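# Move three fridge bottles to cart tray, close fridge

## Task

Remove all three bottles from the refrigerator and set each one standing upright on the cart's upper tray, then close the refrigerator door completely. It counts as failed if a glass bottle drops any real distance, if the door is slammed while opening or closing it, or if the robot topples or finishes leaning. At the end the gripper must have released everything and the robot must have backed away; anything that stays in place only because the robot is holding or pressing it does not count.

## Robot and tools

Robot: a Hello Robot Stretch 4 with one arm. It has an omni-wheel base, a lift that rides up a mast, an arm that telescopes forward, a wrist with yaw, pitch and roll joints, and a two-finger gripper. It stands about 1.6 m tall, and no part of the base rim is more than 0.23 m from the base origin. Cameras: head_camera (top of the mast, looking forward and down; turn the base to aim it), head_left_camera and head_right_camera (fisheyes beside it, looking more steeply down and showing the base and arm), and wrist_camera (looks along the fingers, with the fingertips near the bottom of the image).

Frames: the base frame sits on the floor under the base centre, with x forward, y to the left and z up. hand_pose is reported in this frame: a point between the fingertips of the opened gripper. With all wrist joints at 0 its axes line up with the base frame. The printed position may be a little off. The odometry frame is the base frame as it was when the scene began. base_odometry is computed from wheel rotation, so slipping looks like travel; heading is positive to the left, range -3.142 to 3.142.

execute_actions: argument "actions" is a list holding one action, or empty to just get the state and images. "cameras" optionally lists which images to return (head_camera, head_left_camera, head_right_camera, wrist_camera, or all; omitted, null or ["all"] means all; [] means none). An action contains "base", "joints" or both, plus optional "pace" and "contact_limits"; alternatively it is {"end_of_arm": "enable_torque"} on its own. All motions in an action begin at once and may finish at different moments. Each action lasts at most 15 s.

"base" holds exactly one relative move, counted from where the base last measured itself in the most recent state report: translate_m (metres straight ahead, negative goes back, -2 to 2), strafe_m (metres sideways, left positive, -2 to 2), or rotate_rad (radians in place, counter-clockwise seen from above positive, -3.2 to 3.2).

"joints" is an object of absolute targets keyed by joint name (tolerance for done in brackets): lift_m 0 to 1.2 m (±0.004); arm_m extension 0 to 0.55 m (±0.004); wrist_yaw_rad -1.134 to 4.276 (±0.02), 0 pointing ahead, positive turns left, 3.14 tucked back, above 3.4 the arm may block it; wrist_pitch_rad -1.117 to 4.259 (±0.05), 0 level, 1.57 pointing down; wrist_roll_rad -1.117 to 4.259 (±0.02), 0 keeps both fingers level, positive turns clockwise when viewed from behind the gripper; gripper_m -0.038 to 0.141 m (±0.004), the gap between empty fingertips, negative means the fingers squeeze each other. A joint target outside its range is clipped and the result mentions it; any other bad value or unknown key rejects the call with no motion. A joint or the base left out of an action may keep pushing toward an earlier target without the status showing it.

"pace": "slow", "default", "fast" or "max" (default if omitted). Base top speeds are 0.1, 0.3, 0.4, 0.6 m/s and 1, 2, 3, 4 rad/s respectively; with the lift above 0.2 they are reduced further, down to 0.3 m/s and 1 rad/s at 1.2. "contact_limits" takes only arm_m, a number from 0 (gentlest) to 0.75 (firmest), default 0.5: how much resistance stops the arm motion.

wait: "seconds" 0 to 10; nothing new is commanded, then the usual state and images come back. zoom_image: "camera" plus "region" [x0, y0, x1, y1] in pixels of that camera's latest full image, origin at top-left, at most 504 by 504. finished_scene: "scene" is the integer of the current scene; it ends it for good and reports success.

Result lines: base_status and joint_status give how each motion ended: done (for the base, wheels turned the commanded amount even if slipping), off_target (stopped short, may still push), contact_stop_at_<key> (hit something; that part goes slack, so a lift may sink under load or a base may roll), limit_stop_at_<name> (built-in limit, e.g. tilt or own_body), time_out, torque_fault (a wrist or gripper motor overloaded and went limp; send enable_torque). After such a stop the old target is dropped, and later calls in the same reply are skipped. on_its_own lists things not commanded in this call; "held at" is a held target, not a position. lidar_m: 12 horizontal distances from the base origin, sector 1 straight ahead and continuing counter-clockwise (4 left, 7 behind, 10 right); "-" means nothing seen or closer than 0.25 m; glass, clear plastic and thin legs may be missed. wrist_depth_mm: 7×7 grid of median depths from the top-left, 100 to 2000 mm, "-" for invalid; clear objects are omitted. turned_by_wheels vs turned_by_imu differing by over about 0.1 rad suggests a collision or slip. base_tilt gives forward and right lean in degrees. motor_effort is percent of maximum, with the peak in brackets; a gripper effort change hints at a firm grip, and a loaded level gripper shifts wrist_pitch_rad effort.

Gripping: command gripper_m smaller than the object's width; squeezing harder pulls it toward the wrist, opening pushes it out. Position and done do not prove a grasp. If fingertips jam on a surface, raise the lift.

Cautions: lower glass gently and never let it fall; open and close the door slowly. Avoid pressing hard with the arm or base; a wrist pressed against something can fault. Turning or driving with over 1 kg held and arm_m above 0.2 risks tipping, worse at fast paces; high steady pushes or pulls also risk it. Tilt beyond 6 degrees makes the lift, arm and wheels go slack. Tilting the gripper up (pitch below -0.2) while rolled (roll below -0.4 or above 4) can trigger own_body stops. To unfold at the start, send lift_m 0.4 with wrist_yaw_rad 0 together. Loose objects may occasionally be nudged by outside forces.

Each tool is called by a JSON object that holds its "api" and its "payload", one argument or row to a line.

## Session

{"api": "execute_actions", "payload": {
  "actions": []
}}

Scene clock: 0.00 s.
base_odometry: x=+0.000 y=+0.000 heading=+0.000 (m, m, rad; odometry frame)
turned_by_wheels: +0.000 (rad since the last result)
turned_by_imu: +0.000 (rad since the last result)
base_tilt: forward=-0.3 right=-0.1 (deg)
lidar_m: 1.63 2.00 2.11 0.79 0.76 0.85 1.18 1.15 1.27 1.24 0.91 3.35
base_status: not commanded
joint_positions: lift_m=+0.187 arm_m=+0.003 wrist_yaw_rad=+3.253 wrist_pitch_rad=+0.013 wrist_roll_rad=+0.006 gripper_m=+0.057
joint_status: not commanded
motor_effort: lift_m=+19 arm_m=+0 wrist_yaw_rad=+0 wrist_pitch_rad=-6 wrist_roll_rad=+0 gripper_m=-2 wheel_0=+0 wheel_1=+0 wheel_2=+0 (%)
hand_pose: x=-0.1228 y=+0.0549 z=+0.3610 quat_wxyz=(-0.056, -0.007, +0.003, +0.998) (m; base frame)
wrist_depth_mm: - 134 133 1397 1618 1756 1537 / - - 132 1430 1618 1708 904 / - 107 131 1397 1537 1366 1430 / - 116 131 1430 1576 1708 1576 / 133 131 1281 1397 1576 1708 1537 / 219 1182 219 1366 1499 1537 1499 / 220 1008 946 1008 191 1078 1098
pictures: head_camera, head_left_camera, head_right_camera, wrist_camera
Images, in order (width x height): head_camera 420x560, head_left_camera 420x672, head_right_camera 420x672, wrist_camera 616x392.

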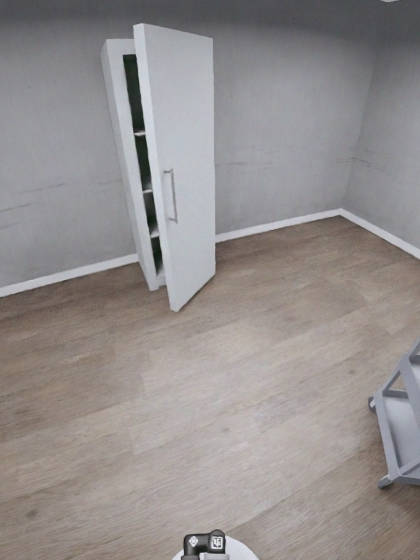

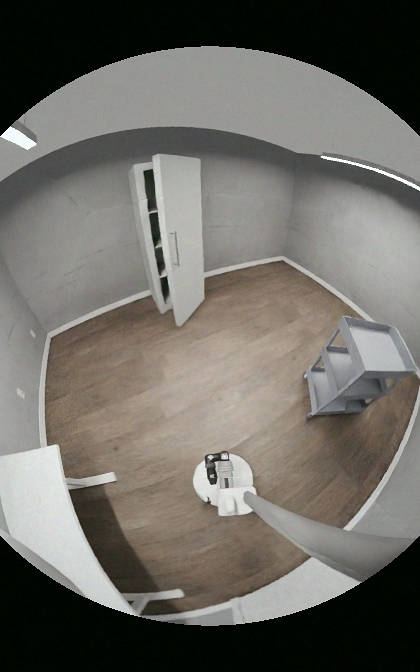

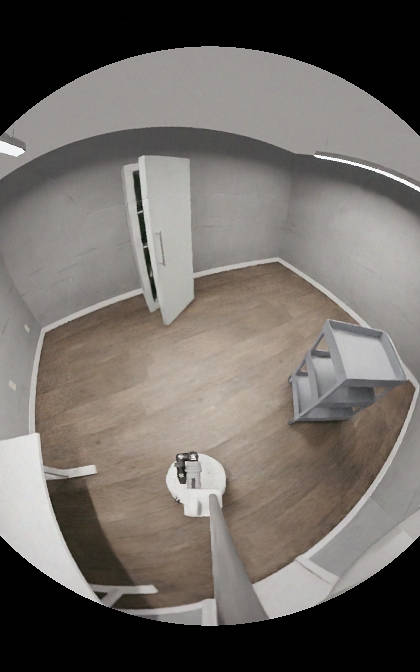

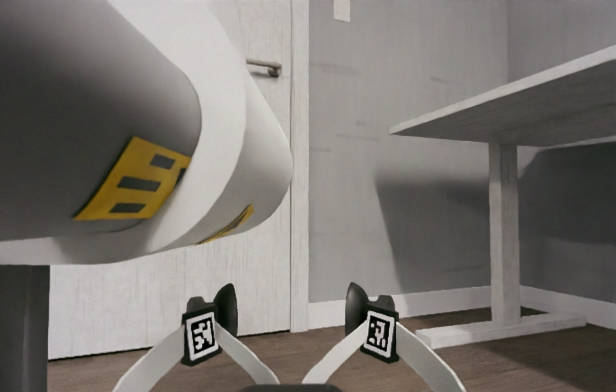

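{"api": "execute_actions", "payload": {
  "actions": [
    {"base":{"rotate_rad":0.3},"joints":{"lift_m":0.5,"wrist_yaw_rad":0,"gripper_m":0}}
  ],
  "cameras": ["head_camera"]
}}

{"api": "execute_actions", "payload": {
  "actions": [
    {"base":{"translate_m":1.0}}
  ]
}}

Scene clock: 2.73 s.
base_odometry: x=+0.000 y=+0.000 heading=+0.299 (m, m, rad; odometry frame)
turned_by_wheels: +0.299 (rad since the last result)
turned_by_imu: +0.303 (rad since the last result)
base_tilt: forward=-0.4 right=-0.1 (deg)
lidar_m: 1.64 2.59 0.86 0.78 0.78 1.00 1.14 1.18 1.48 0.89 0.98 2.11
base_status: done
joint_positions: lift_m=+0.500 arm_m=+0.003 wrist_yaw_rad=+0.000 wrist_pitch_rad=+0.013 wrist_roll_rad=+0.006 gripper_m=+0.000
joint_status: all done
motor_effort: lift_m=+21(23) arm_m=+0(0) wrist_yaw_rad=+0(2) wrist_pitch_rad=-8(6) wrist_roll_rad=+0(0) gripper_m=-6(5) wheel_0=-6(8) wheel_1=-2(8) wheel_2=-3(8) (%)
hand_pose: x=+0.4621 y=-0.0873 z=+0.6742 quat_wxyz=(+1.000, +0.003, +0.007, +0.000) (m; base frame)
wrist_depth_mm: - - - 1537 - - - / - - - 1537 - - - / - - - 1537 - - - / - - - 1537 - - - / - - - 1537 - - - / - - - 207 - - - / 1808 1808 177 185 175 1808 1808
pictures: head_camera
Images, in order (width x height): head_camera 420x560.

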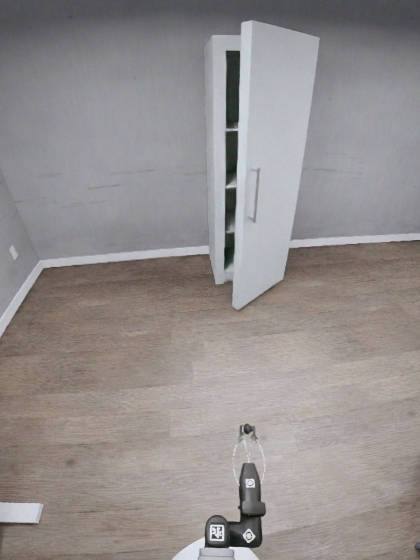

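Scene clock: 7.57 s.
base_odometry: x=+0.955 y=+0.295 heading=+0.300 (m, m, rad; odometry frame)
turned_by_wheels: +0.001 (rad since the last result)
turned_by_imu: +0.000 (rad since the last result)
base_tilt: forward=-0.3 right=+0.0 (deg)
lidar_m: 0.64 1.58 1.90 1.73 1.04 1.16 2.16 2.19 1.17 2.99 2.71 0.66
base_status: done
joint_positions: lift_m=+0.500 arm_m=+0.003 wrist_yaw_rad=+0.000 wrist_pitch_rad=+0.013 wrist_roll_rad=+0.006 gripper_m=+0.000
joint_status: not commanded
motor_effort: lift_m=+19(21) arm_m=+0(0) wrist_yaw_rad=+0(2) wrist_pitch_rad=-7(7) wrist_roll_rad=+0(1) gripper_m=-4(6) wheel_0=+5(9) wheel_1=+3(7) wheel_2=+0(10) (%)
hand_pose: x=+0.4621 y=-0.0874 z=+0.6743 quat_wxyz=(+1.000, +0.003, +0.007, +0.000) (m; base frame)
wrist_depth_mm: 1229 1308 1205 442 500 778 1661 / 1229 1281 1255 436 500 768 1618 / 1229 1281 1078 439 517 759 1708 / 1229 1281 1205 433 517 750 1661 / 1182 1255 1229 430 512 750 1661 / 1229 1255 798 206 508 741 1618 / 1205 1255 178 186 175 732 1576
pictures: head_camera, head_left_camera, head_right_camera, wrist_camera
Images, in order (width x height): head_camera 420x560, head_left_camera 420x672, head_right_camera 420x672, wrist_camera 616x392.

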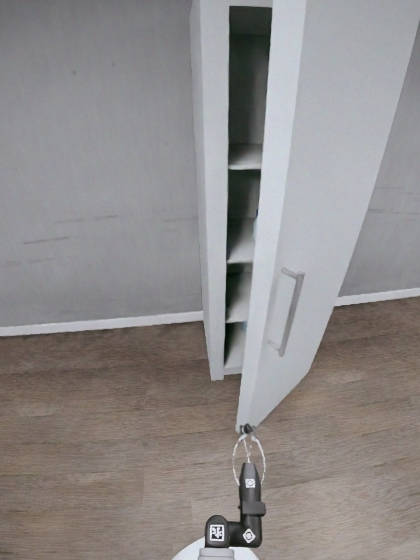

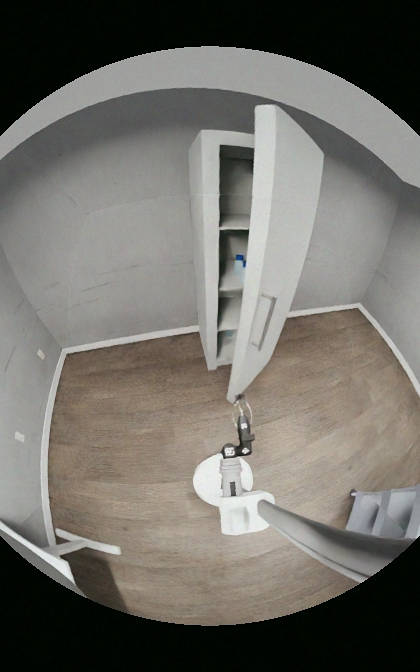

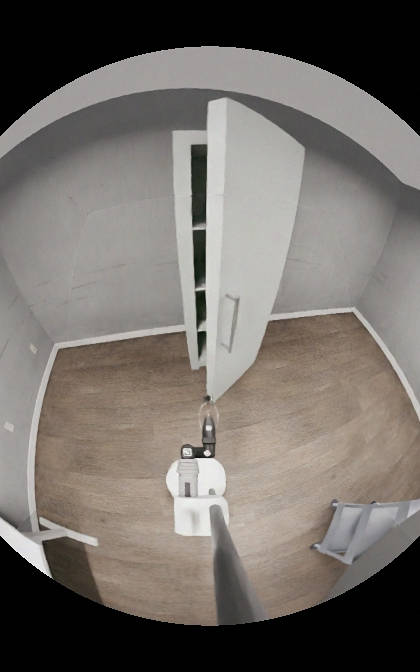

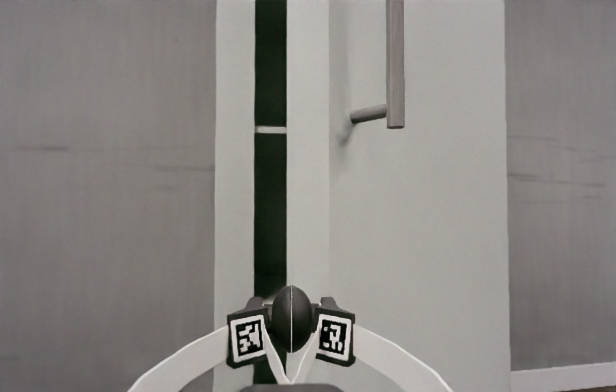

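{"api": "execute_actions", "payload": {
  "actions": [
    {"base":{"strafe_m":0.13}}
  ],
  "cameras": []
}}

{"api": "execute_actions", "payload": {
  "actions": [
    {"joints":{"arm_m":0.33,"wrist_yaw_rad":-0.3}}
  ],
  "cameras": ["head_camera"]
}}

{"api": "execute_actions", "payload": {
  "actions": [
    {"base":{"strafe_m":-0.25},"pace":"slow"}
  ],
  "cameras": ["head_camera"]
}}

Scene clock: 9.40 s.
base_odometry: x=+0.917 y=+0.419 heading=+0.300 (m, m, rad; odometry frame)
turned_by_wheels: +0.000 (rad since the last result)
turned_by_imu: +0.000 (rad since the last result)
base_tilt: forward=-0.3 right=+0.0 (deg)
lidar_m: 1.00 1.57 1.78 1.61 0.95 1.05 2.17 2.18 1.29 3.14 2.66 0.68
base_status: done
joint_positions: lift_m=+0.500 arm_m=+0.003 wrist_yaw_rad=+0.000 wrist_pitch_rad=+0.013 wrist_roll_rad=+0.006 gripper_m=+0.000
joint_status: not commanded
motor_effort: lift_m=+19(19) arm_m=+0(0) wrist_yaw_rad=+0(0) wrist_pitch_rad=-6(7) wrist_roll_rad=+0(0) gripper_m=-6(5) wheel_0=-5(13) wheel_1=+1(10) wheel_2=+0(1) (%)
hand_pose: x=+0.4621 y=-0.0874 z=+0.6743 quat_wxyz=(+1.000, +0.003, +0.007, +0.000) (m; base frame)
wrist_depth_mm: 1229 1255 1336 976 469 452 1618 / 1205 1281 1336 960 469 445 1618 / 1205 1255 1336 854 469 469 1618 / 1205 1255 1308 960 466 500 1576 / 1205 1255 1308 931 466 496 1576 / 1182 1229 1281 206 459 492 1576 / 1182 1255 177 186 175 484 1576
pictures: none
No camera images: the call's "cameras" was empty. Leave "cameras" out to get every camera's image.

Scene clock: 11.50 s.
base_odometry: x=+0.917 y=+0.419 heading=+0.300 (m, m, rad; odometry frame)
turned_by_wheels: +0.000 (rad since the last result)
turned_by_imu: +0.001 (rad since the last result)
base_tilt: forward=-0.4 right=+0.0 (deg)
lidar_m: 1.01 1.56 1.78 1.62 0.95 1.00 2.15 2.19 1.30 3.13 2.65 0.69
base_status: not commanded
joint_positions: lift_m=+0.500 arm_m=+0.329 wrist_yaw_rad=-0.300 wrist_pitch_rad=+0.013 wrist_roll_rad=+0.006 gripper_m=+0.000
joint_status: all done
motor_effort: lift_m=+19(19) arm_m=+8(8) wrist_yaw_rad=-1(2) wrist_pitch_rad=-7(4) wrist_roll_rad=+1(0) gripper_m=-4(7) wheel_0=-5(5) wheel_1=+1(0) wheel_2=+0(0) (%)
hand_pose: x=+0.7493 y=-0.1687 z=+0.6743 quat_wxyz=(+0.989, +0.004, +0.006, -0.149) (m; base frame)
wrist_depth_mm: 891 544 960 1042 854 179 202 / 891 530 564 647 809 179 1983 / 878 517 798 931 798 178 1921 / 878 504 946 1060 854 178 1921 / 878 488 946 1042 820 177 1921 / 866 473 488 206 707 176 1921 / 878 469 178 186 176 175 891
pictures: head_camera
Images, in order (width x height): head_camera 420x560.

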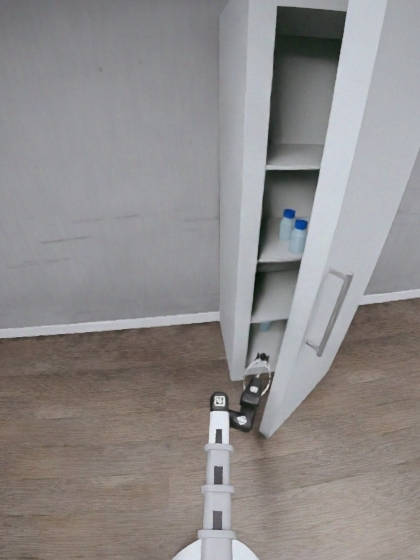

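Scene clock: 15.17 s.
base_odometry: x=+0.991 y=+0.181 heading=+0.300 (m, m, rad; odometry frame)
turned_by_wheels: +0.001 (rad since the last result)
turned_by_imu: +0.004 (rad since the last result)
base_tilt: forward=-0.2 right=+0.0 (deg)
lidar_m: 1.04 1.61 1.98 1.84 1.18 1.33 2.13 1.13 1.07 2.89 0.70 0.64
base_status: done
joint_positions: lift_m=+0.500 arm_m=+0.329 wrist_yaw_rad=-0.300 wrist_pitch_rad=+0.013 wrist_roll_rad=+0.006 gripper_m=+0.000
joint_status: not commanded
motor_effort: lift_m=+19(19) arm_m=+8(8) wrist_yaw_rad=+0(20) wrist_pitch_rad=-7(6) wrist_roll_rad=+0(0) gripper_m=-5(10) wheel_0=+7(28) wheel_1=-2(8) wheel_2=+2(5) (%)
hand_pose: x=+0.7493 y=-0.1687 z=+0.6743 quat_wxyz=(+0.989, +0.004, +0.006, -0.149) (m; base frame)
wrist_depth_mm: 809 854 991 699 544 407 334 / 517 569 621 654 549 407 334 / 798 878 931 691 544 407 332 / 809 891 976 683 544 404 334 / 798 891 976 683 539 404 332 / 750 788 778 206 539 404 332 / 508 544 177 185 175 402 332
pictures: head_camera
Images, in order (width x height): head_camera 420x560.

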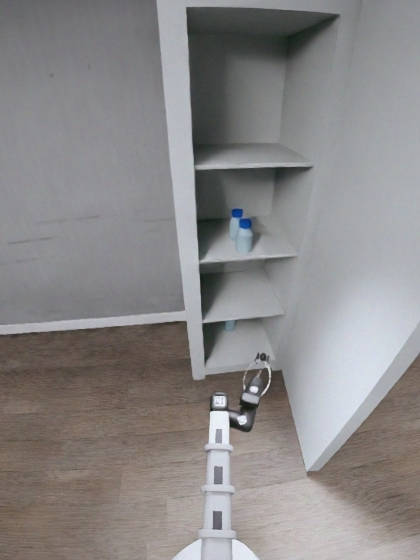

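{"api": "execute_actions", "payload": {
  "actions": [
    {"base":{"rotate_rad":0.08},"joints":{"arm_m":0.01,"wrist_yaw_rad":0,"lift_m":0.8,"gripper_m":0.11}}
  ],
  "cameras": []
}}

{"api": "execute_actions", "payload": {
  "actions": [
    {"base":{"translate_m":0.33}}
  ],
  "cameras": ["head_camera","wrist_camera"]
}}

Scene clock: 17.67 s.
base_odometry: x=+0.991 y=+0.181 heading=+0.380 (m, m, rad; odometry frame)
turned_by_wheels: +0.080 (rad since the last result)
turned_by_imu: +0.081 (rad since the last result)
base_tilt: forward=-0.4 right=+0.0 (deg)
lidar_m: 1.01 1.64 1.98 1.84 1.16 1.42 2.13 1.09 1.07 2.88 0.64 0.59
base_status: done
joint_positions: lift_m=+0.800 arm_m=+0.011 wrist_yaw_rad=+0.000 wrist_pitch_rad=+0.013 wrist_roll_rad=+0.006 gripper_m=+0.110
joint_status: all done
motor_effort: lift_m=+21(22) arm_m=-8(9) wrist_yaw_rad=+0(5) wrist_pitch_rad=-6(8) wrist_roll_rad=+0(1) gripper_m=-2(5) wheel_0=-2(8) wheel_1=+0(6) wheel_2=+0(8) (%)
hand_pose: x=+0.4707 y=-0.0874 z=+0.9742 quat_wxyz=(+1.000, +0.003, +0.007, +0.000) (m; base frame)
wrist_depth_mm: 1308 1336 1229 1281 1160 759 484 / 1281 1336 904 1008 991 768 484 / 1281 1308 1205 1255 1138 768 480 / 1308 1308 1229 1255 1160 759 480 / 1281 1308 878 991 1078 759 484 / 1255 1281 788 1255 224 707 488 / 1255 1281 778 1182 1078 654 488
pictures: none
No camera images: the call's "cameras" was empty. Leave "cameras" out to get every camera's image.

Scene clock: 20.23 s.
base_odometry: x=+1.297 y=+0.303 heading=+0.380 (m, m, rad; odometry frame)
turned_by_wheels: +0.000 (rad since the last result)
turned_by_imu: +0.000 (rad since the last result)
base_tilt: forward=-0.3 right=+0.0 (deg)
lidar_m: 0.70 1.31 1.68 1.87 1.37 1.43 2.46 1.30 1.28 0.46 0.41 0.62
base_status: done
joint_positions: lift_m=+0.800 arm_m=+0.011 wrist_yaw_rad=+0.000 wrist_pitch_rad=+0.013 wrist_roll_rad=+0.006 gripper_m=+0.110
joint_status: not commanded
motor_effort: lift_m=+21(21) arm_m=-8(8) wrist_yaw_rad=+0(0) wrist_pitch_rad=-8(7) wrist_roll_rad=+0(0) gripper_m=-1(1) wheel_0=+4(9) wheel_1=+2(6) wheel_2=-1(11) (%)
hand_pose: x=+0.4707 y=-0.0874 z=+0.9742 quat_wxyz=(+1.000, +0.003, +0.007, +0.000) (m; base frame)
wrist_depth_mm: 991 991 521 569 569 609 539 / 976 991 691 820 831 668 535 / 991 976 691 931 931 668 535 / 976 991 691 931 946 668 530 / 960 976 699 732 854 668 525 / 946 455 525 621 224 574 525 / 946 449 459 891 917 597 525
pictures: head_camera, wrist_camera
Images, in order (width x height): head_camera 420x560, wrist_camera 616x392.

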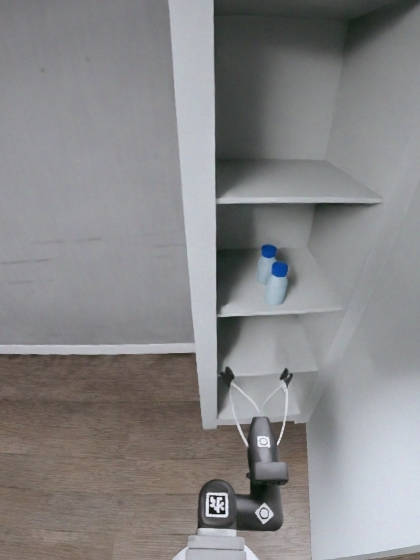

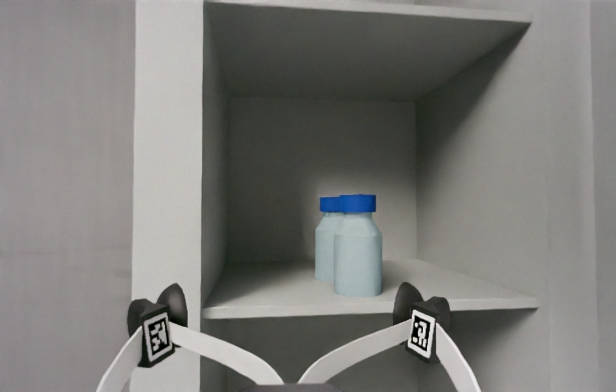

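{"api": "execute_actions", "payload": {
  "actions": [
    {"base":{"strafe_m":-0.085},"joints":{"arm_m":0.24,"lift_m":0.785}}
  ],
  "cameras": ["wrist_camera"]
}}

Scene clock: 22.17 s.
base_odometry: x=+1.329 y=+0.224 heading=+0.381 (m, m, rad; odometry frame)
turned_by_wheels: +0.000 (rad since the last result)
turned_by_imu: +0.001 (rad since the last result)
base_tilt: forward=-0.3 right=-0.2 (deg)
lidar_m: 0.70 1.29 1.68 1.96 1.44 1.57 2.46 1.20 1.22 2.76 0.31 0.47
base_status: done
joint_positions: lift_m=+0.785 arm_m=+0.239 wrist_yaw_rad=+0.000 wrist_pitch_rad=+0.013 wrist_roll_rad=+0.006 gripper_m=+0.110
joint_status: all done
motor_effort: lift_m=+16(20) arm_m=+8(8) wrist_yaw_rad=+0(1) wrist_pitch_rad=-5(7) wrist_roll_rad=+0(1) gripper_m=-3(1) wheel_0=+3(13) wheel_1=+0(9) wheel_2=+0(0) (%)
hand_pose: x=+0.6980 y=-0.0874 z=+0.9596 quat_wxyz=(+1.000, +0.003, +0.007, +0.000) (m; base frame)
wrist_depth_mm: 310 525 603 603 603 492 373 / 309 525 676 707 715 496 370 / 309 525 683 707 723 496 370 / 309 521 691 329 707 496 370 / 310 525 668 315 715 492 368 / 310 373 418 314 224 415 355 / 267 260 268 276 289 300 314
pictures: wrist_camera
Images, in order (width x height): wrist_camera 616x392.

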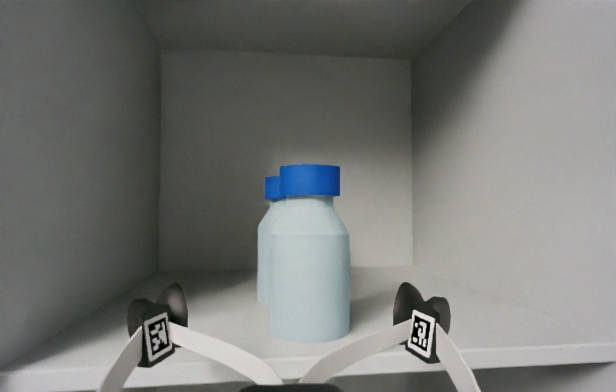

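{"api": "execute_actions", "payload": {
  "actions": [
    {"base":{"strafe_m":-0.012},"joints":{"arm_m":0.363},"contact_limits":{"arm_m":0.25}}
  ],
  "cameras": ["wrist_camera"]
}}

{"api": "execute_actions", "payload": {
  "actions": [
    {"joints":{"gripper_m":0.01}}
  ],
  "cameras": []
}}

{"api": "execute_actions", "payload": {
  "actions": [
    {"joints":{"lift_m":0.82}}
  ],
  "cameras": ["wrist_camera"]
}}

{"api": "execute_actions", "payload": {
  "actions": [
    {"base":{"translate_m":-0.45},"joints":{"arm_m":0.01}}
  ],
  "cameras": []
}}

{"api": "execute_actions", "payload": {
  "actions": [
    {"base":{"rotate_rad":3.2},"pace":"slow"}
  ],
  "cameras": []
}}

{"api": "execute_actions", "payload": {
  "actions": [
    {"base":{"rotate_rad":0.6},"pace":"slow"}
  ],
  "cameras": ["head_camera","head_left_camera"]
}}

Scene clock: 23.87 s.
base_odometry: x=+1.333 y=+0.213 heading=+0.381 (m, m, rad; odometry frame)
turned_by_wheels: +0.000 (rad since the last result)
turned_by_imu: +0.001 (rad since the last result)
base_tilt: forward=-0.4 right=+0.0 (deg)
lidar_m: 0.70 1.31 1.69 1.97 1.41 1.58 2.45 1.20 1.26 2.75 0.32 0.44
base_status: done
joint_positions: lift_m=+0.785 arm_m=+0.362 wrist_yaw_rad=+0.000 wrist_pitch_rad=+0.013 wrist_roll_rad=+0.006 gripper_m=+0.110
joint_status: all done
motor_effort: lift_m=+16(16) arm_m=+8(8) wrist_yaw_rad=+0(1) wrist_pitch_rad=-6(7) wrist_roll_rad=+0(0) gripper_m=-3(1) wheel_0=+6(12) wheel_1=-2(7) wheel_2=+0(1) (%)
contact_limits: arm_m 0.25
hand_pose: x=+0.8210 y=-0.0874 z=+0.9596 quat_wxyz=(+1.000, +0.003, +0.007, +0.000) (m; base frame)
wrist_depth_mm: 347 539 569 580 591 462 345 / 347 549 569 585 597 459 345 / 345 549 564 203 597 459 343 / 347 549 559 202 591 455 343 / 347 544 559 191 591 459 343 / 340 373 340 188 213 394 340 / 266 233 202 186 233 249 266
pictures: wrist_camera
Images, in order (width x height): wrist_camera 616x392.

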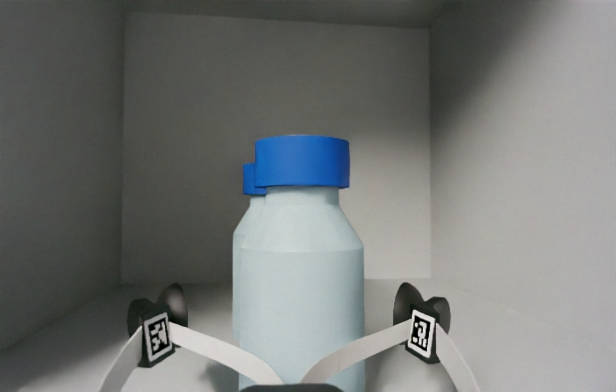

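Scene clock: 25.70 s.
base_odometry: x=+1.333 y=+0.213 heading=+0.381 (m, m, rad; odometry frame)
turned_by_wheels: +0.000 (rad since the last result)
turned_by_imu: +0.001 (rad since the last result)
base_tilt: forward=-0.2 right=+0.0 (deg)
lidar_m: 0.69 1.31 1.67 1.96 1.42 1.60 2.46 1.21 1.30 2.75 0.31 0.46
base_status: not commanded
joint_positions: lift_m=+0.785 arm_m=+0.362 wrist_yaw_rad=+0.000 wrist_pitch_rad=+0.013 wrist_roll_rad=+0.006 gripper_m=+0.011
joint_status: all done
motor_effort: lift_m=+17(16) arm_m=+7(8) wrist_yaw_rad=+0(4) wrist_pitch_rad=-6(7) wrist_roll_rad=+0(0) gripper_m=-23(25) wheel_0=+6(6) wheel_1=-2(3) wheel_2=+0(0) (%)
hand_pose: x=+0.8211 y=-0.0874 z=+0.9596 quat_wxyz=(+1.000, +0.003, +0.007, +0.000) (m; base frame)
wrist_depth_mm: 345 539 564 580 591 462 345 / 347 554 569 585 597 459 343 / 347 554 564 190 591 459 343 / 349 544 559 186 597 462 343 / 347 544 549 177 591 459 345 / 338 415 183 172 204 410 338 / 266 168 176 170 195 163 266
pictures: none
No camera images: the call's "cameras" was empty. Leave "cameras" out to get every camera's image.

Scene clock: 26.67 s.
base_odometry: x=+1.333 y=+0.213 heading=+0.381 (m, m, rad; odometry frame)
turned_by_wheels: +0.000 (rad since the last result)
turned_by_imu: +0.000 (rad since the last result)
base_tilt: forward=-0.3 right=-0.1 (deg)
lidar_m: 0.68 1.30 1.70 1.97 1.44 1.61 2.47 1.21 1.28 2.77 0.31 0.47
base_status: not commanded
joint_positions: lift_m=+0.820 arm_m=+0.362 wrist_yaw_rad=+0.000 wrist_pitch_rad=+0.018 wrist_roll_rad=+0.006 gripper_m=+0.011
joint_status: all done
motor_effort: lift_m=+23(24) arm_m=+7(7) wrist_yaw_rad=+0(0) wrist_pitch_rad=-22(23) wrist_roll_rad=+0(0) gripper_m=-26(25) wheel_0=+6(6) wheel_1=-2(3) wheel_2=+0(0) (%)
hand_pose: x=+0.8210 y=-0.0874 z=+0.9926 quat_wxyz=(+1.000, +0.003, +0.009, +0.000) (m; base frame)
wrist_depth_mm: 347 512 544 539 544 462 345 / 347 549 564 580 591 462 345 / 347 549 559 190 591 459 345 / 345 549 554 187 597 455 345 / 347 544 554 177 591 459 342 / 345 492 183 171 204 433 345 / 320 167 175 170 195 163 317
pictures: wrist_camera
Images, in order (width x height): wrist_camera 616x392.

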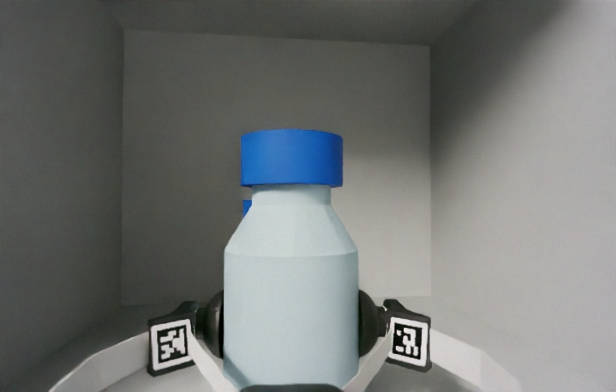

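Scene clock: 29.67 s.
base_odometry: x=+0.915 y=+0.046 heading=+0.381 (m, m, rad; odometry frame)
turned_by_wheels: +0.000 (rad since the last result)
turned_by_imu: +0.002 (rad since the last result)
base_tilt: forward=-0.3 right=+0.0 (deg)
lidar_m: 0.41 1.74 2.06 1.95 1.20 1.48 2.00 0.93 0.92 2.80 2.67 0.65
base_status: done
joint_positions: lift_m=+0.820 arm_m=+0.011 wrist_yaw_rad=+0.000 wrist_pitch_rad=+0.019 wrist_roll_rad=+0.006 gripper_m=+0.010
joint_status: all done
motor_effort: lift_m=+22(23) arm_m=-8(8) wrist_yaw_rad=+0(2) wrist_pitch_rad=-21(22) wrist_roll_rad=+0(0) gripper_m=-25(23) wheel_0=-5(10) wheel_1=-2(6) wheel_2=+1(11) (%)
hand_pose: x=+0.4707 y=-0.0875 z=+0.9926 quat_wxyz=(+1.000, +0.003, +0.009, +0.000) (m; base frame)
wrist_depth_mm: 1397 1430 1308 1366 991 449 343 / 1397 1464 991 1397 960 449 343 / 1397 1430 1008 191 976 449 340 / 1397 1430 904 187 991 449 340 / 1366 1430 904 176 976 452 340 / 1366 1397 183 171 203 449 336 / 1366 167 175 170 194 163 334
pictures: none
No camera images: the call's "cameras" was empty. Leave "cameras" out to get every camera's image.

Scene clock: 34.13 s.
base_odometry: x=+0.916 y=+0.046 heading=-2.703 (m, m, rad; odometry frame)
turned_by_wheels: +3.199 (rad since the last result)
turned_by_imu: +3.226 (rad since the last result)
base_tilt: forward=-0.4 right=+0.0 (deg)
lidar_m: 0.42 0.94 0.92 2.78 2.50 0.63 1.15 1.79 2.05 1.44 1.20 1.59
base_status: done
joint_positions: lift_m=+0.820 arm_m=+0.011 wrist_yaw_rad=+0.000 wrist_pitch_rad=+0.019 wrist_roll_rad=+0.006 gripper_m=+0.011
joint_status: not commanded
motor_effort: lift_m=+22(22) arm_m=-8(8) wrist_yaw_rad=+0(0) wrist_pitch_rad=-22(22) wrist_roll_rad=+1(0) gripper_m=-23(25) wheel_0=-5(10) wheel_1=-3(5) wheel_2=-4(7) (%)
hand_pose: x=+0.4707 y=-0.0874 z=+0.9926 quat_wxyz=(+1.000, +0.003, +0.009, +0.000) (m; base frame)
wrist_depth_mm: 1661 1808 1808 1863 1808 1863 1983 / 1708 1756 1808 1808 1756 1863 1921 / 1708 1708 1808 191 1863 1863 1921 / 1708 1756 1808 187 1863 1808 1863 / 1708 1708 1756 176 1808 1863 1921 / 1756 1708 183 171 203 1863 1863 / 1708 168 176 170 195 163 1863
pictures: none
No camera images: the call's "cameras" was empty. Leave "cameras" out to get every camera's image.

Scene clock: 35.97 s.
base_odometry: x=+0.916 y=+0.046 heading=-2.104 (m, m, rad; odometry frame)
turned_by_wheels: +0.599 (rad since the last result)
turned_by_imu: +0.604 (rad since the last result)
base_tilt: forward=-0.3 right=-0.1 (deg)
lidar_m: 0.42 0.91 2.79 2.33 0.62 1.14 1.83 1.99 1.21 1.20 1.83 1.99
base_status: done
joint_positions: lift_m=+0.820 arm_m=+0.011 wrist_yaw_rad=+0.000 wrist_pitch_rad=+0.019 wrist_roll_rad=+0.006 gripper_m=+0.011
joint_status: not commanded
motor_effort: lift_m=+22(22) arm_m=-8(8) wrist_yaw_rad=+0(1) wrist_pitch_rad=-21(21) wrist_roll_rad=+0(0) gripper_m=-25(23) wheel_0=-5(9) wheel_1=-4(7) wheel_2=-4(7) (%)
hand_pose: x=+0.4707 y=-0.0874 z=+0.9926 quat_wxyz=(+1.000, +0.003, +0.009, +0.000) (m; base frame)
wrist_depth_mm: - - - - 1808 1618 1464 / - - - - 1863 1618 1464 / - - - 190 1808 1618 1430 / - - - 187 1808 1661 1464 / - - 1308 177 1756 1661 1464 / 946 991 184 171 204 1618 1430 / 609 168 176 170 195 164 1430
pictures: head_camera, head_left_camera
Images, in order (width x height): head_camera 420x560, head_left_camera 420x672.

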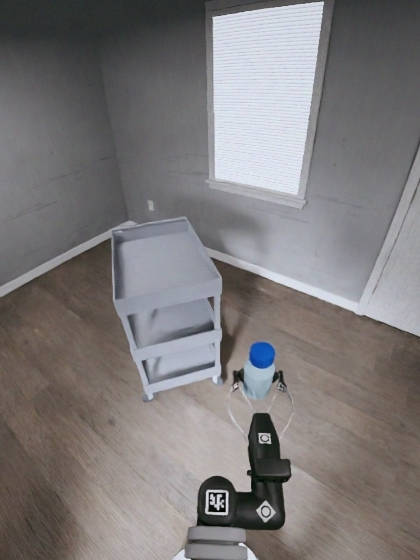

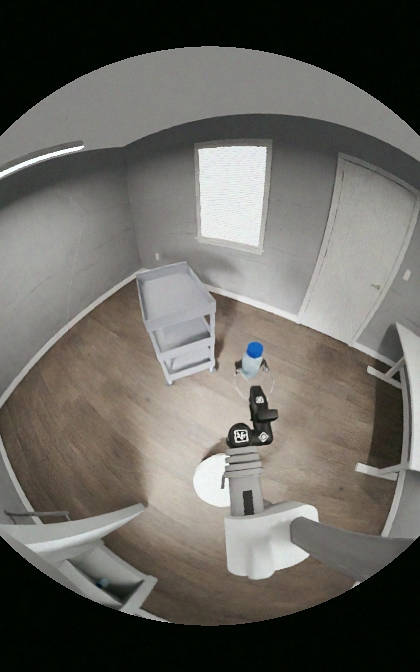

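{"api": "execute_actions", "payload": {
  "actions": [
    {"base":{"rotate_rad":0.2},"pace":"slow"}
  ],
  "cameras": []
}}

{"api": "execute_actions", "payload": {
  "actions": [
    {"base":{"translate_m":0.38},"joints":{"arm_m":0.5}}
  ],
  "cameras": ["head_camera","wrist_camera"]
}}

Scene clock: 37.30 s.
base_odometry: x=+0.915 y=+0.046 heading=-1.905 (m, m, rad; odometry frame)
turned_by_wheels: +0.199 (rad since the last result)
turned_by_imu: +0.201 (rad since the last result)
base_tilt: forward=-0.2 right=+0.1 (deg)
lidar_m: 0.44 0.94 2.81 0.62 0.72 1.16 2.02 1.96 1.19 1.35 2.00 2.02
base_status: done
joint_positions: lift_m=+0.820 arm_m=+0.011 wrist_yaw_rad=+0.000 wrist_pitch_rad=+0.019 wrist_roll_rad=+0.006 gripper_m=+0.011
joint_status: not commanded
motor_effort: lift_m=+22(22) arm_m=-8(8) wrist_yaw_rad=-1(1) wrist_pitch_rad=-22(21) wrist_roll_rad=+0(0) gripper_m=-25(22) wheel_0=-7(9) wheel_1=-4(6) wheel_2=-2(7) (%)
hand_pose: x=+0.4707 y=-0.0873 z=+0.9926 quat_wxyz=(+1.000, +0.003, +0.009, +0.000) (m; base frame)
wrist_depth_mm: - - - - - 1756 1499 / - - - - - 1756 1537 / - - - 190 - 1756 1499 / - - - 187 - 1661 1537 / - - 1281 176 1921 1708 1499 / - 960 183 171 203 1708 1499 / - 168 176 171 194 163 1499
pictures: none
No camera images: the call's "cameras" was empty. Leave "cameras" out to get every camera's image.

Scene clock: 40.07 s.
base_odometry: x=+0.791 y=-0.313 heading=-1.905 (m, m, rad; odometry frame)
turned_by_wheels: +0.000 (rad since the last result)
turned_by_imu: +0.000 (rad since the last result)
base_tilt: forward=-0.4 right=-0.1 (deg)
lidar_m: 0.54 0.56 2.51 2.32 0.80 1.44 2.31 2.22 1.40 1.68 1.74 0.61
base_status: done
joint_positions: lift_m=+0.820 arm_m=+0.499 wrist_yaw_rad=+0.000 wrist_pitch_rad=+0.019 wrist_roll_rad=+0.006 gripper_m=+0.011
joint_status: all done
motor_effort: lift_m=+22(23) arm_m=+8(8) wrist_yaw_rad=+0(2) wrist_pitch_rad=-21(21) wrist_roll_rad=+0(0) gripper_m=-25(24) wheel_0=+5(10) wheel_1=+2(6) wheel_2=-1(10) (%)
hand_pose: x=+0.9580 y=-0.0873 z=+0.9926 quat_wxyz=(+1.000, +0.003, +0.009, +0.000) (m; base frame)
wrist_depth_mm: 1808 - - 1618 1336 1160 991 / 1808 - - 1576 1308 1138 1008 / 1808 - - 191 1281 1118 991 / 1808 - - 187 1308 1118 991 / 1808 - 1983 176 1281 1118 991 / 1756 - 183 171 204 1118 976 / 459 168 176 170 194 164 991
pictures: head_camera, wrist_camera
Images, in order (width x height): head_camera 420x560, wrist_camera 616x392.

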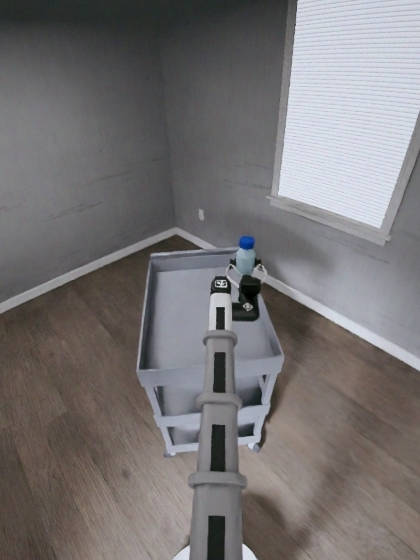

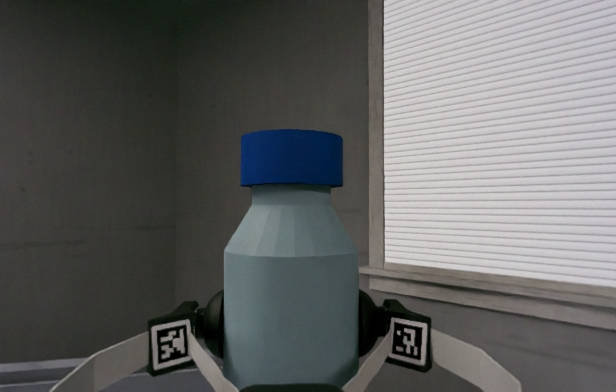

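{"api": "execute_actions", "payload": {
  "actions": [
    {"base":{"strafe_m":0.04},"joints":{"arm_m":0.54,"lift_m":0.745},"pace":"slow"}
  ],
  "cameras": ["head_camera","wrist_camera"]
}}

Scene clock: 41.77 s.
base_odometry: x=+0.828 y=-0.326 heading=-1.905 (m, m, rad; odometry frame)
turned_by_wheels: +0.000 (rad since the last result)
turned_by_imu: +0.000 (rad since the last result)
base_tilt: forward=-0.4 right=+0.0 (deg)
lidar_m: 0.53 0.52 2.47 2.29 0.76 1.38 2.28 2.25 1.45 1.69 1.78 0.60
base_status: done
joint_positions: lift_m=+0.745 arm_m=+0.539 wrist_yaw_rad=+0.000 wrist_pitch_rad=+0.019 wrist_roll_rad=+0.006 gripper_m=+0.011
joint_status: all done
motor_effort: lift_m=+18(21) arm_m=+8(8) wrist_yaw_rad=+0(1) wrist_pitch_rad=-21(21) wrist_roll_rad=+0(0) gripper_m=-25(24) wheel_0=-7(10) wheel_1=+4(6) wheel_2=+0(1) (%)
hand_pose: x=+0.9980 y=-0.0874 z=+0.9179 quat_wxyz=(+1.000, +0.003, +0.009, +0.000) (m; base frame)
wrist_depth_mm: 1756 - - 1576 1281 1138 1008 / 1708 - - 1576 1308 1138 1008 / 1756 - 1983 190 1308 1138 991 / 1708 - 1983 187 1308 1138 991 / 1708 - 1921 176 1308 1118 991 / 424 421 183 171 204 1118 991 / 364 167 176 170 195 163 1008
pictures: head_camera, wrist_camera
Images, in order (width x height): head_camera 420x560, wrist_camera 616x392.

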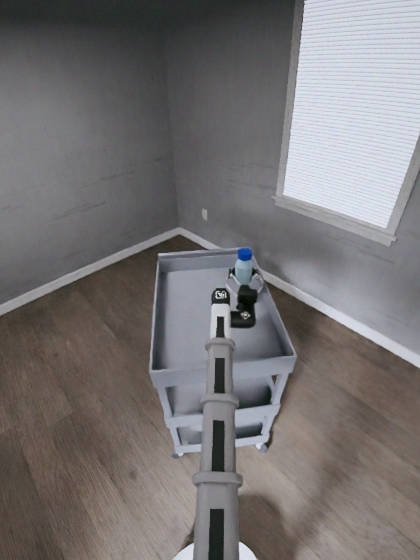

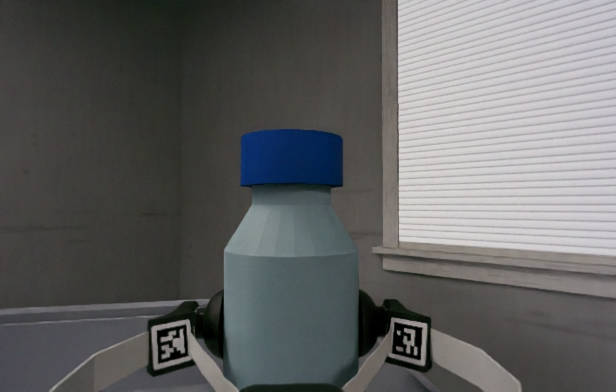

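{"api": "execute_actions", "payload": {
  "actions": [
    {"base":{"strafe_m":0.04},"pace":"slow"}
  ],
  "cameras": []
}}

{"api": "execute_actions", "payload": {
  "actions": [
    {"joints":{"lift_m":0.685},"pace":"slow"}
  ],
  "cameras": ["wrist_camera"]
}}

Scene clock: 43.37 s.
base_odometry: x=+0.866 y=-0.339 heading=-1.905 (m, m, rad; odometry frame)
turned_by_wheels: +0.000 (rad since the last result)
turned_by_imu: +0.000 (rad since the last result)
base_tilt: forward=-0.3 right=-0.1 (deg)
lidar_m: 0.53 0.53 2.46 2.27 0.75 1.39 2.25 2.29 1.47 1.73 1.80 0.59
base_status: done
joint_positions: lift_m=+0.745 arm_m=+0.539 wrist_yaw_rad=+0.000 wrist_pitch_rad=+0.019 wrist_roll_rad=+0.006 gripper_m=+0.011
joint_status: not commanded
motor_effort: lift_m=+18(18) arm_m=+8(8) wrist_yaw_rad=+0(0) wrist_pitch_rad=-22(22) wrist_roll_rad=+0(0) gripper_m=-25(24) wheel_0=-6(10) wheel_1=+3(7) wheel_2=+0(0) (%)
hand_pose: x=+0.9980 y=-0.0874 z=+0.9179 quat_wxyz=(+1.000, +0.003, +0.009, +0.000) (m; base frame)
wrist_depth_mm: 1756 - - 1661 1336 1160 1025 / 1708 - - 1618 1366 1160 1042 / 1756 - - 190 1336 1160 1025 / 1708 - - 187 1336 1160 1025 / 1708 1983 - 176 1308 1138 991 / 1618 421 183 171 203 1160 1025 / 359 167 176 170 195 163 1025
pictures: none
No camera images: the call's "cameras" was empty. Leave "cameras" out to get every camera's image.

Scene clock: 44.73 s.
base_odometry: x=+0.866 y=-0.339 heading=-1.905 (m, m, rad; odometry frame)
turned_by_wheels: +0.000 (rad since the last result)
turned_by_imu: +0.000 (rad since the last result)
base_tilt: forward=-0.3 right=-0.1 (deg)
lidar_m: 0.52 0.55 2.48 2.27 0.74 1.38 2.29 2.28 1.47 1.71 1.81 0.60
base_status: not commanded
joint_positions: lift_m=+0.685 arm_m=+0.539 wrist_yaw_rad=+0.000 wrist_pitch_rad=+0.019 wrist_roll_rad=+0.006 gripper_m=+0.011
joint_status: all done
motor_effort: lift_m=+18(17) arm_m=+8(7) wrist_yaw_rad=+0(0) wrist_pitch_rad=-22(22) wrist_roll_rad=+0(0) gripper_m=-25(23) wheel_0=-6(6) wheel_1=+2(3) wheel_2=+0(0) (%)
hand_pose: x=+0.9980 y=-0.0874 z=+0.8579 quat_wxyz=(+1.000, +0.003, +0.009, +0.000) (m; base frame)
wrist_depth_mm: 1708 - - 1618 1336 1160 1025 / 1756 - - 1618 1308 1160 1025 / 1708 - - 190 1336 1160 1025 / 1708 - - 187 1336 1160 1025 / 1618 430 394 177 1255 1138 1008 / 362 375 183 171 204 258 976 / 298 167 176 170 195 163 193
pictures: wrist_camera
Images, in order (width x height): wrist_camera 616x392.

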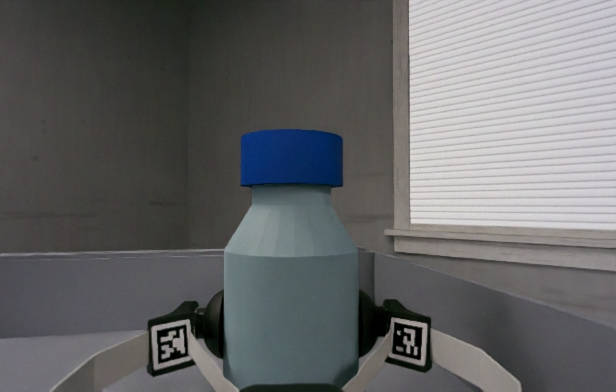

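{"api": "execute_actions", "payload": {
  "actions": [
    {"joints":{"lift_m":0.67},"pace":"slow"}
  ],
  "cameras": []
}}

{"api": "execute_actions", "payload": {
  "actions": [
    {"joints":{"gripper_m":0.085}}
  ],
  "cameras": ["wrist_camera"]
}}

{"api": "execute_actions", "payload": {
  "actions": [
    {"joints":{"lift_m":0.8}}
  ],
  "cameras": []
}}

{"api": "execute_actions", "payload": {
  "actions": [
    {"base":{"translate_m":-0.38},"joints":{"arm_m":0.01,"gripper_m":0.11}}
  ],
  "cameras": ["head_camera"]
}}

{"api": "execute_actions", "payload": {
  "actions": [
    {"base":{"strafe_m":-0.13}}
  ],
  "cameras": []
}}

{"api": "execute_actions", "payload": {
  "actions": [
    {"base":{"rotate_rad":-3.0},"joints":{"lift_m":0.787}}
  ],
  "cameras": []
}}

{"api": "execute_actions", "payload": {
  "actions": [
    {"base":{"rotate_rad":-1.0}}
  ],
  "cameras": []
}}

{"api": "execute_actions", "payload": {
  "actions": [
    {"base":{"translate_m":0.5},"joints":{"arm_m":0.33}}
  ],
  "cameras": ["wrist_camera"]
}}

Scene clock: 45.93 s.
base_odometry: x=+0.866 y=-0.339 heading=-1.905 (m, m, rad; odometry frame)
turned_by_wheels: +0.000 (rad since the last result)
turned_by_imu: +0.000 (rad since the last result)
base_tilt: forward=-0.3 right=-0.2 (deg)
lidar_m: 0.54 0.56 2.45 2.29 0.73 1.39 2.26 2.29 1.47 1.71 1.78 0.59
base_status: not commanded
joint_positions: lift_m=+0.670 arm_m=+0.539 wrist_yaw_rad=+0.000 wrist_pitch_rad=+0.017 wrist_roll_rad=+0.006 gripper_m=+0.010
joint_status: all done
motor_effort: lift_m=+17(18) arm_m=+8(8) wrist_yaw_rad=+0(0) wrist_pitch_rad=-17(21) wrist_roll_rad=+0(0) gripper_m=-23(24) wheel_0=-6(6) wheel_1=+3(3) wheel_2=+0(0) (%)
hand_pose: x=+0.9980 y=-0.0874 z=+0.8435 quat_wxyz=(+1.000, +0.003, +0.008, +0.000) (m; base frame)
wrist_depth_mm: 1756 - - 1661 1336 1160 1008 / 1756 - - 1618 1336 1160 1025 / 1756 - - 189 1336 1160 1042 / 1756 - - 186 1336 1138 1025 / 368 382 392 176 427 1118 991 / 362 375 183 171 204 245 198 / 265 168 176 170 194 164 193
pictures: none
No camera images: the call's "cameras" was empty. Leave "cameras" out to get every camera's image.

Scene clock: 47.47 s.
base_odometry: x=+0.866 y=-0.339 heading=-1.905 (m, m, rad; odometry frame)
turned_by_wheels: +0.000 (rad since the last result)
turned_by_imu: +0.001 (rad since the last result)
base_tilt: forward=-0.3 right=+0.0 (deg)
lidar_m: 0.52 0.55 2.48 2.26 0.75 1.39 2.25 2.30 1.50 1.73 1.80 0.58
base_status: not commanded
joint_positions: lift_m=+0.670 arm_m=+0.539 wrist_yaw_rad=+0.000 wrist_pitch_rad=+0.014 wrist_roll_rad=+0.006 gripper_m=+0.085
joint_status: all done
motor_effort: lift_m=+17(17) arm_m=+8(8) wrist_yaw_rad=+0(1) wrist_pitch_rad=-7(16) wrist_roll_rad=+0(0) gripper_m=-3(24) wheel_0=-6(6) wheel_1=+3(3) wheel_2=+0(0) (%)
hand_pose: x=+0.9980 y=-0.0874 z=+0.8444 quat_wxyz=(+1.000, +0.003, +0.007, +0.000) (m; base frame)
wrist_depth_mm: 1708 - - 1661 1366 1138 1042 / 1756 - - 1661 1336 1160 1008 / 1708 - - 1499 1336 1160 1008 / 1708 - - 202 1336 1160 1025 / 368 384 392 193 427 1138 1008 / 359 373 204 187 225 245 198 / 272 237 193 186 236 234 193
pictures: wrist_camera
Images, in order (width x height): wrist_camera 616x392.

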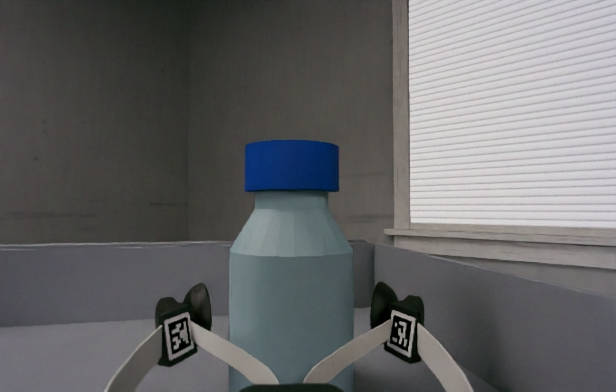

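Scene clock: 49.07 s.
base_odometry: x=+0.866 y=-0.339 heading=-1.905 (m, m, rad; odometry frame)
turned_by_wheels: +0.000 (rad since the last result)
turned_by_imu: +0.001 (rad since the last result)
base_tilt: forward=-0.4 right=+0.0 (deg)
lidar_m: 0.51 0.55 2.46 2.26 0.72 1.38 2.25 2.28 1.49 1.70 1.82 0.60
base_status: not commanded
joint_positions: lift_m=+0.800 arm_m=+0.539 wrist_yaw_rad=+0.000 wrist_pitch_rad=+0.014 wrist_roll_rad=+0.006 gripper_m=+0.085
joint_status: all done
motor_effort: lift_m=+21(21) arm_m=+8(8) wrist_yaw_rad=+0(0) wrist_pitch_rad=-8(8) wrist_roll_rad=+0(0) gripper_m=-4(2) wheel_0=-6(6) wheel_1=+3(3) wheel_2=+0(0) (%)
hand_pose: x=+0.9980 y=-0.0874 z=+0.9741 quat_wxyz=(+1.000, +0.003, +0.007, +0.000) (m; base frame)
wrist_depth_mm: 1708 - - 1661 1336 1160 1042 / 1708 - - 1618 1336 1160 1025 / 1708 - - 1618 1336 1160 1025 / 1756 - - 1618 1336 1160 1008 / 1708 - - 1618 1308 1160 1008 / 1708 1921 1863 1618 224 1160 1008 / 1618 379 389 238 421 1118 1008
pictures: none
No camera images: the call's "cameras" was empty. Leave "cameras" out to get every camera's image.

Scene clock: 51.80 s.
base_odometry: x=+0.991 y=+0.020 heading=-1.906 (m, m, rad; odometry frame)
turned_by_wheels: +0.000 (rad since the last result)
turned_by_imu: +0.002 (rad since the last result)
base_tilt: forward=-0.3 right=+0.0 (deg)
lidar_m: 0.91 2.73 2.75 0.55 0.57 1.10 1.94 2.03 1.24 1.39 2.05 1.01
base_status: done
joint_positions: lift_m=+0.800 arm_m=+0.011 wrist_yaw_rad=+0.000 wrist_pitch_rad=+0.013 wrist_roll_rad=+0.006 gripper_m=+0.110
joint_status: all done
motor_effort: lift_m=+21(21) arm_m=-8(9) wrist_yaw_rad=+1(1) wrist_pitch_rad=-6(7) wrist_roll_rad=+0(0) gripper_m=-2(2) wheel_0=-5(10) wheel_1=-2(8) wheel_2=+1(10) (%)
hand_pose: x=+0.4707 y=-0.0875 z=+0.9742 quat_wxyz=(+1.000, +0.003, +0.007, +0.000) (m; base frame)
wrist_depth_mm: - - - - - 1756 1537 / - - - - - 1808 1576 / - - - - - 1756 1576 / - - - - - 1808 1537 / - - - - - 1756 1537 / - - 683 723 224 1708 1576 / - 654 691 691 741 1661 1537
pictures: head_camera
Images, in order (width x height): head_camera 420x560.

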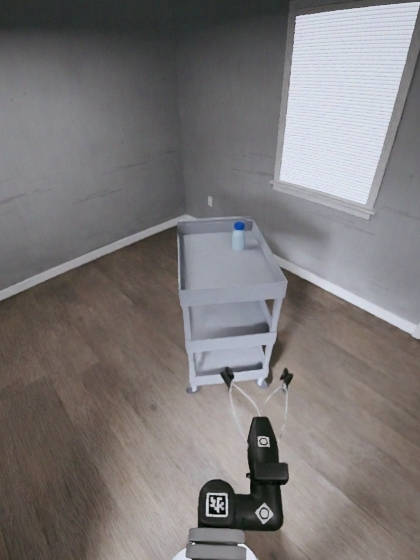

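Scene clock: 53.43 s.
base_odometry: x=+0.868 y=+0.063 heading=-1.906 (m, m, rad; odometry frame)
turned_by_wheels: +0.000 (rad since the last result)
turned_by_imu: +0.001 (rad since the last result)
base_tilt: forward=-0.3 right=+0.0 (deg)
lidar_m: 0.94 0.93 2.83 0.68 0.81 1.19 2.07 1.92 1.16 1.29 1.97 1.96
base_status: done
joint_positions: lift_m=+0.800 arm_m=+0.011 wrist_yaw_rad=+0.000 wrist_pitch_rad=+0.013 wrist_roll_rad=+0.006 gripper_m=+0.110
joint_status: not commanded
motor_effort: lift_m=+21(21) arm_m=-8(8) wrist_yaw_rad=+0(1) wrist_pitch_rad=-6(7) wrist_roll_rad=+0(0) gripper_m=-1(1) wheel_0=+3(11) wheel_1=-1(9) wheel_2=+0(1) (%)
hand_pose: x=+0.4707 y=-0.0874 z=+0.9742 quat_wxyz=(+1.000, +0.003, +0.007, +0.000) (m; base frame)
wrist_depth_mm: - - - - 1983 1708 1499 / - - - - 1983 1661 1464 / - - - - 1921 1708 1464 / - - - - 1983 1708 1499 / - - - - 1983 1661 1464 / - 661 715 1205 224 1618 1464 / - 654 699 723 1921 1618 1499
pictures: none
No camera images: the call's "cameras" was empty. Leave "cameras" out to get every camera's image.

Scene clock: 56.20 s.
base_odometry: x=+0.868 y=+0.063 heading=+1.378 (m, m, rad; odometry frame)
turned_by_wheels: -2.999 (rad since the last result)
turned_by_imu: -3.023 (rad since the last result)
base_tilt: forward=-0.3 right=+0.0 (deg)
lidar_m: 2.07 1.91 1.16 1.46 1.97 0.96 0.91 2.83 2.86 0.69 1.20 1.78
base_status: done
joint_positions: lift_m=+0.787 arm_m=+0.011 wrist_yaw_rad=+0.000 wrist_pitch_rad=+0.013 wrist_roll_rad=+0.006 gripper_m=+0.110
joint_status: all done
motor_effort: lift_m=+18(20) arm_m=-8(8) wrist_yaw_rad=+0(0) wrist_pitch_rad=-7(6) wrist_roll_rad=+0(0) gripper_m=-3(2) wheel_0=+4(11) wheel_1=+0(9) wheel_2=+1(9) (%)
hand_pose: x=+0.4707 y=-0.0874 z=+0.9614 quat_wxyz=(+1.000, +0.003, +0.007, +0.000) (m; base frame)
wrist_depth_mm: 1499 1708 1983 - 1863 1537 1366 / 1464 1661 1983 - 1921 1576 1336 / 1499 1661 1983 - 1921 1576 1336 / 1499 1661 1983 - 1921 1576 1308 / 1464 1708 1921 - 1863 1576 1308 / 1464 1576 1921 - 224 1499 1308 / 1464 1618 1808 - 1808 1499 1308
pictures: none
No camera images: the call's "cameras" was empty. Leave "cameras" out to get every camera's image.

Scene clock: 57.90 s.
base_odometry: x=+0.868 y=+0.063 heading=+0.379 (m, m, rad; odometry frame)
turned_by_wheels: -0.999 (rad since the last result)
turned_by_imu: -1.007 (rad since the last result)
base_tilt: forward=-0.3 right=-0.2 (deg)
lidar_m: 1.18 1.79 2.06 1.70 1.12 1.53 1.97 0.95 0.93 2.83 2.73 0.68
base_status: done
joint_positions: lift_m=+0.787 arm_m=+0.011 wrist_yaw_rad=+0.000 wrist_pitch_rad=+0.013 wrist_roll_rad=+0.006 gripper_m=+0.110
joint_status: not commanded
motor_effort: lift_m=+18(18) arm_m=-8(8) wrist_yaw_rad=+0(0) wrist_pitch_rad=-6(7) wrist_roll_rad=+0(0) gripper_m=-1(3) wheel_0=+6(10) wheel_1=+1(9) wheel_2=+3(8) (%)
hand_pose: x=+0.4707 y=-0.0874 z=+0.9614 quat_wxyz=(+1.000, +0.003, +0.007, +0.000) (m; base frame)
wrist_depth_mm: 1430 1499 1397 1430 1025 521 387 / 1430 1464 976 1397 1025 517 384 / 1430 1464 1160 1430 1025 521 382 / 1430 1430 1397 1430 1025 517 382 / 1430 1464 991 1397 1008 521 377 / 1430 1430 1008 1397 224 480 375 / 1430 1430 931 1160 991 442 375
pictures: none
No camera images: the call's "cameras" was empty. Leave "cameras" out to get every camera's image.

Scene clock: 61.03 s.
base_odometry: x=+1.333 y=+0.248 heading=+0.379 (m, m, rad; odometry frame)
turned_by_wheels: +0.001 (rad since the last result)
turned_by_imu: +0.000 (rad since the last result)
base_tilt: forward=-0.4 right=+0.0 (deg)
lidar_m: 0.67 1.27 1.67 1.95 1.39 1.57 2.47 1.26 1.26 0.42 0.32 0.52
base_status: done
joint_positions: lift_m=+0.787 arm_m=+0.329 wrist_yaw_rad=+0.000 wrist_pitch_rad=+0.013 wrist_roll_rad=+0.006 gripper_m=+0.110
joint_status: all done
motor_effort: lift_m=+18(18) arm_m=+7(8) wrist_yaw_rad=+0(0) wrist_pitch_rad=-6(8) wrist_roll_rad=+0(0) gripper_m=-2(2) wheel_0=+4(10) wheel_1=+2(6) wheel_2=-1(8) (%)
hand_pose: x=+0.7880 y=-0.0874 z=+0.9614 quat_wxyz=(+1.000, +0.003, +0.007, +0.000) (m; base frame)
wrist_depth_mm: 289 488 580 597 603 512 387 / 289 488 585 603 615 517 387 / 290 492 585 597 621 512 384 / 289 492 580 343 615 512 387 / 290 492 580 330 609 512 384 / 290 379 421 329 224 421 370 / 260 236 236 253 236 253 271
pictures: wrist_camera
Images, in order (width x height): wrist_camera 616x392.

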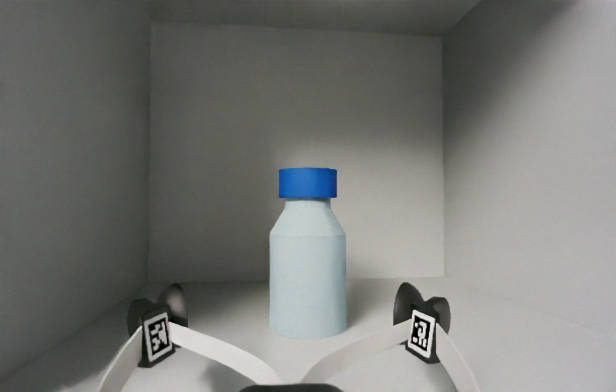

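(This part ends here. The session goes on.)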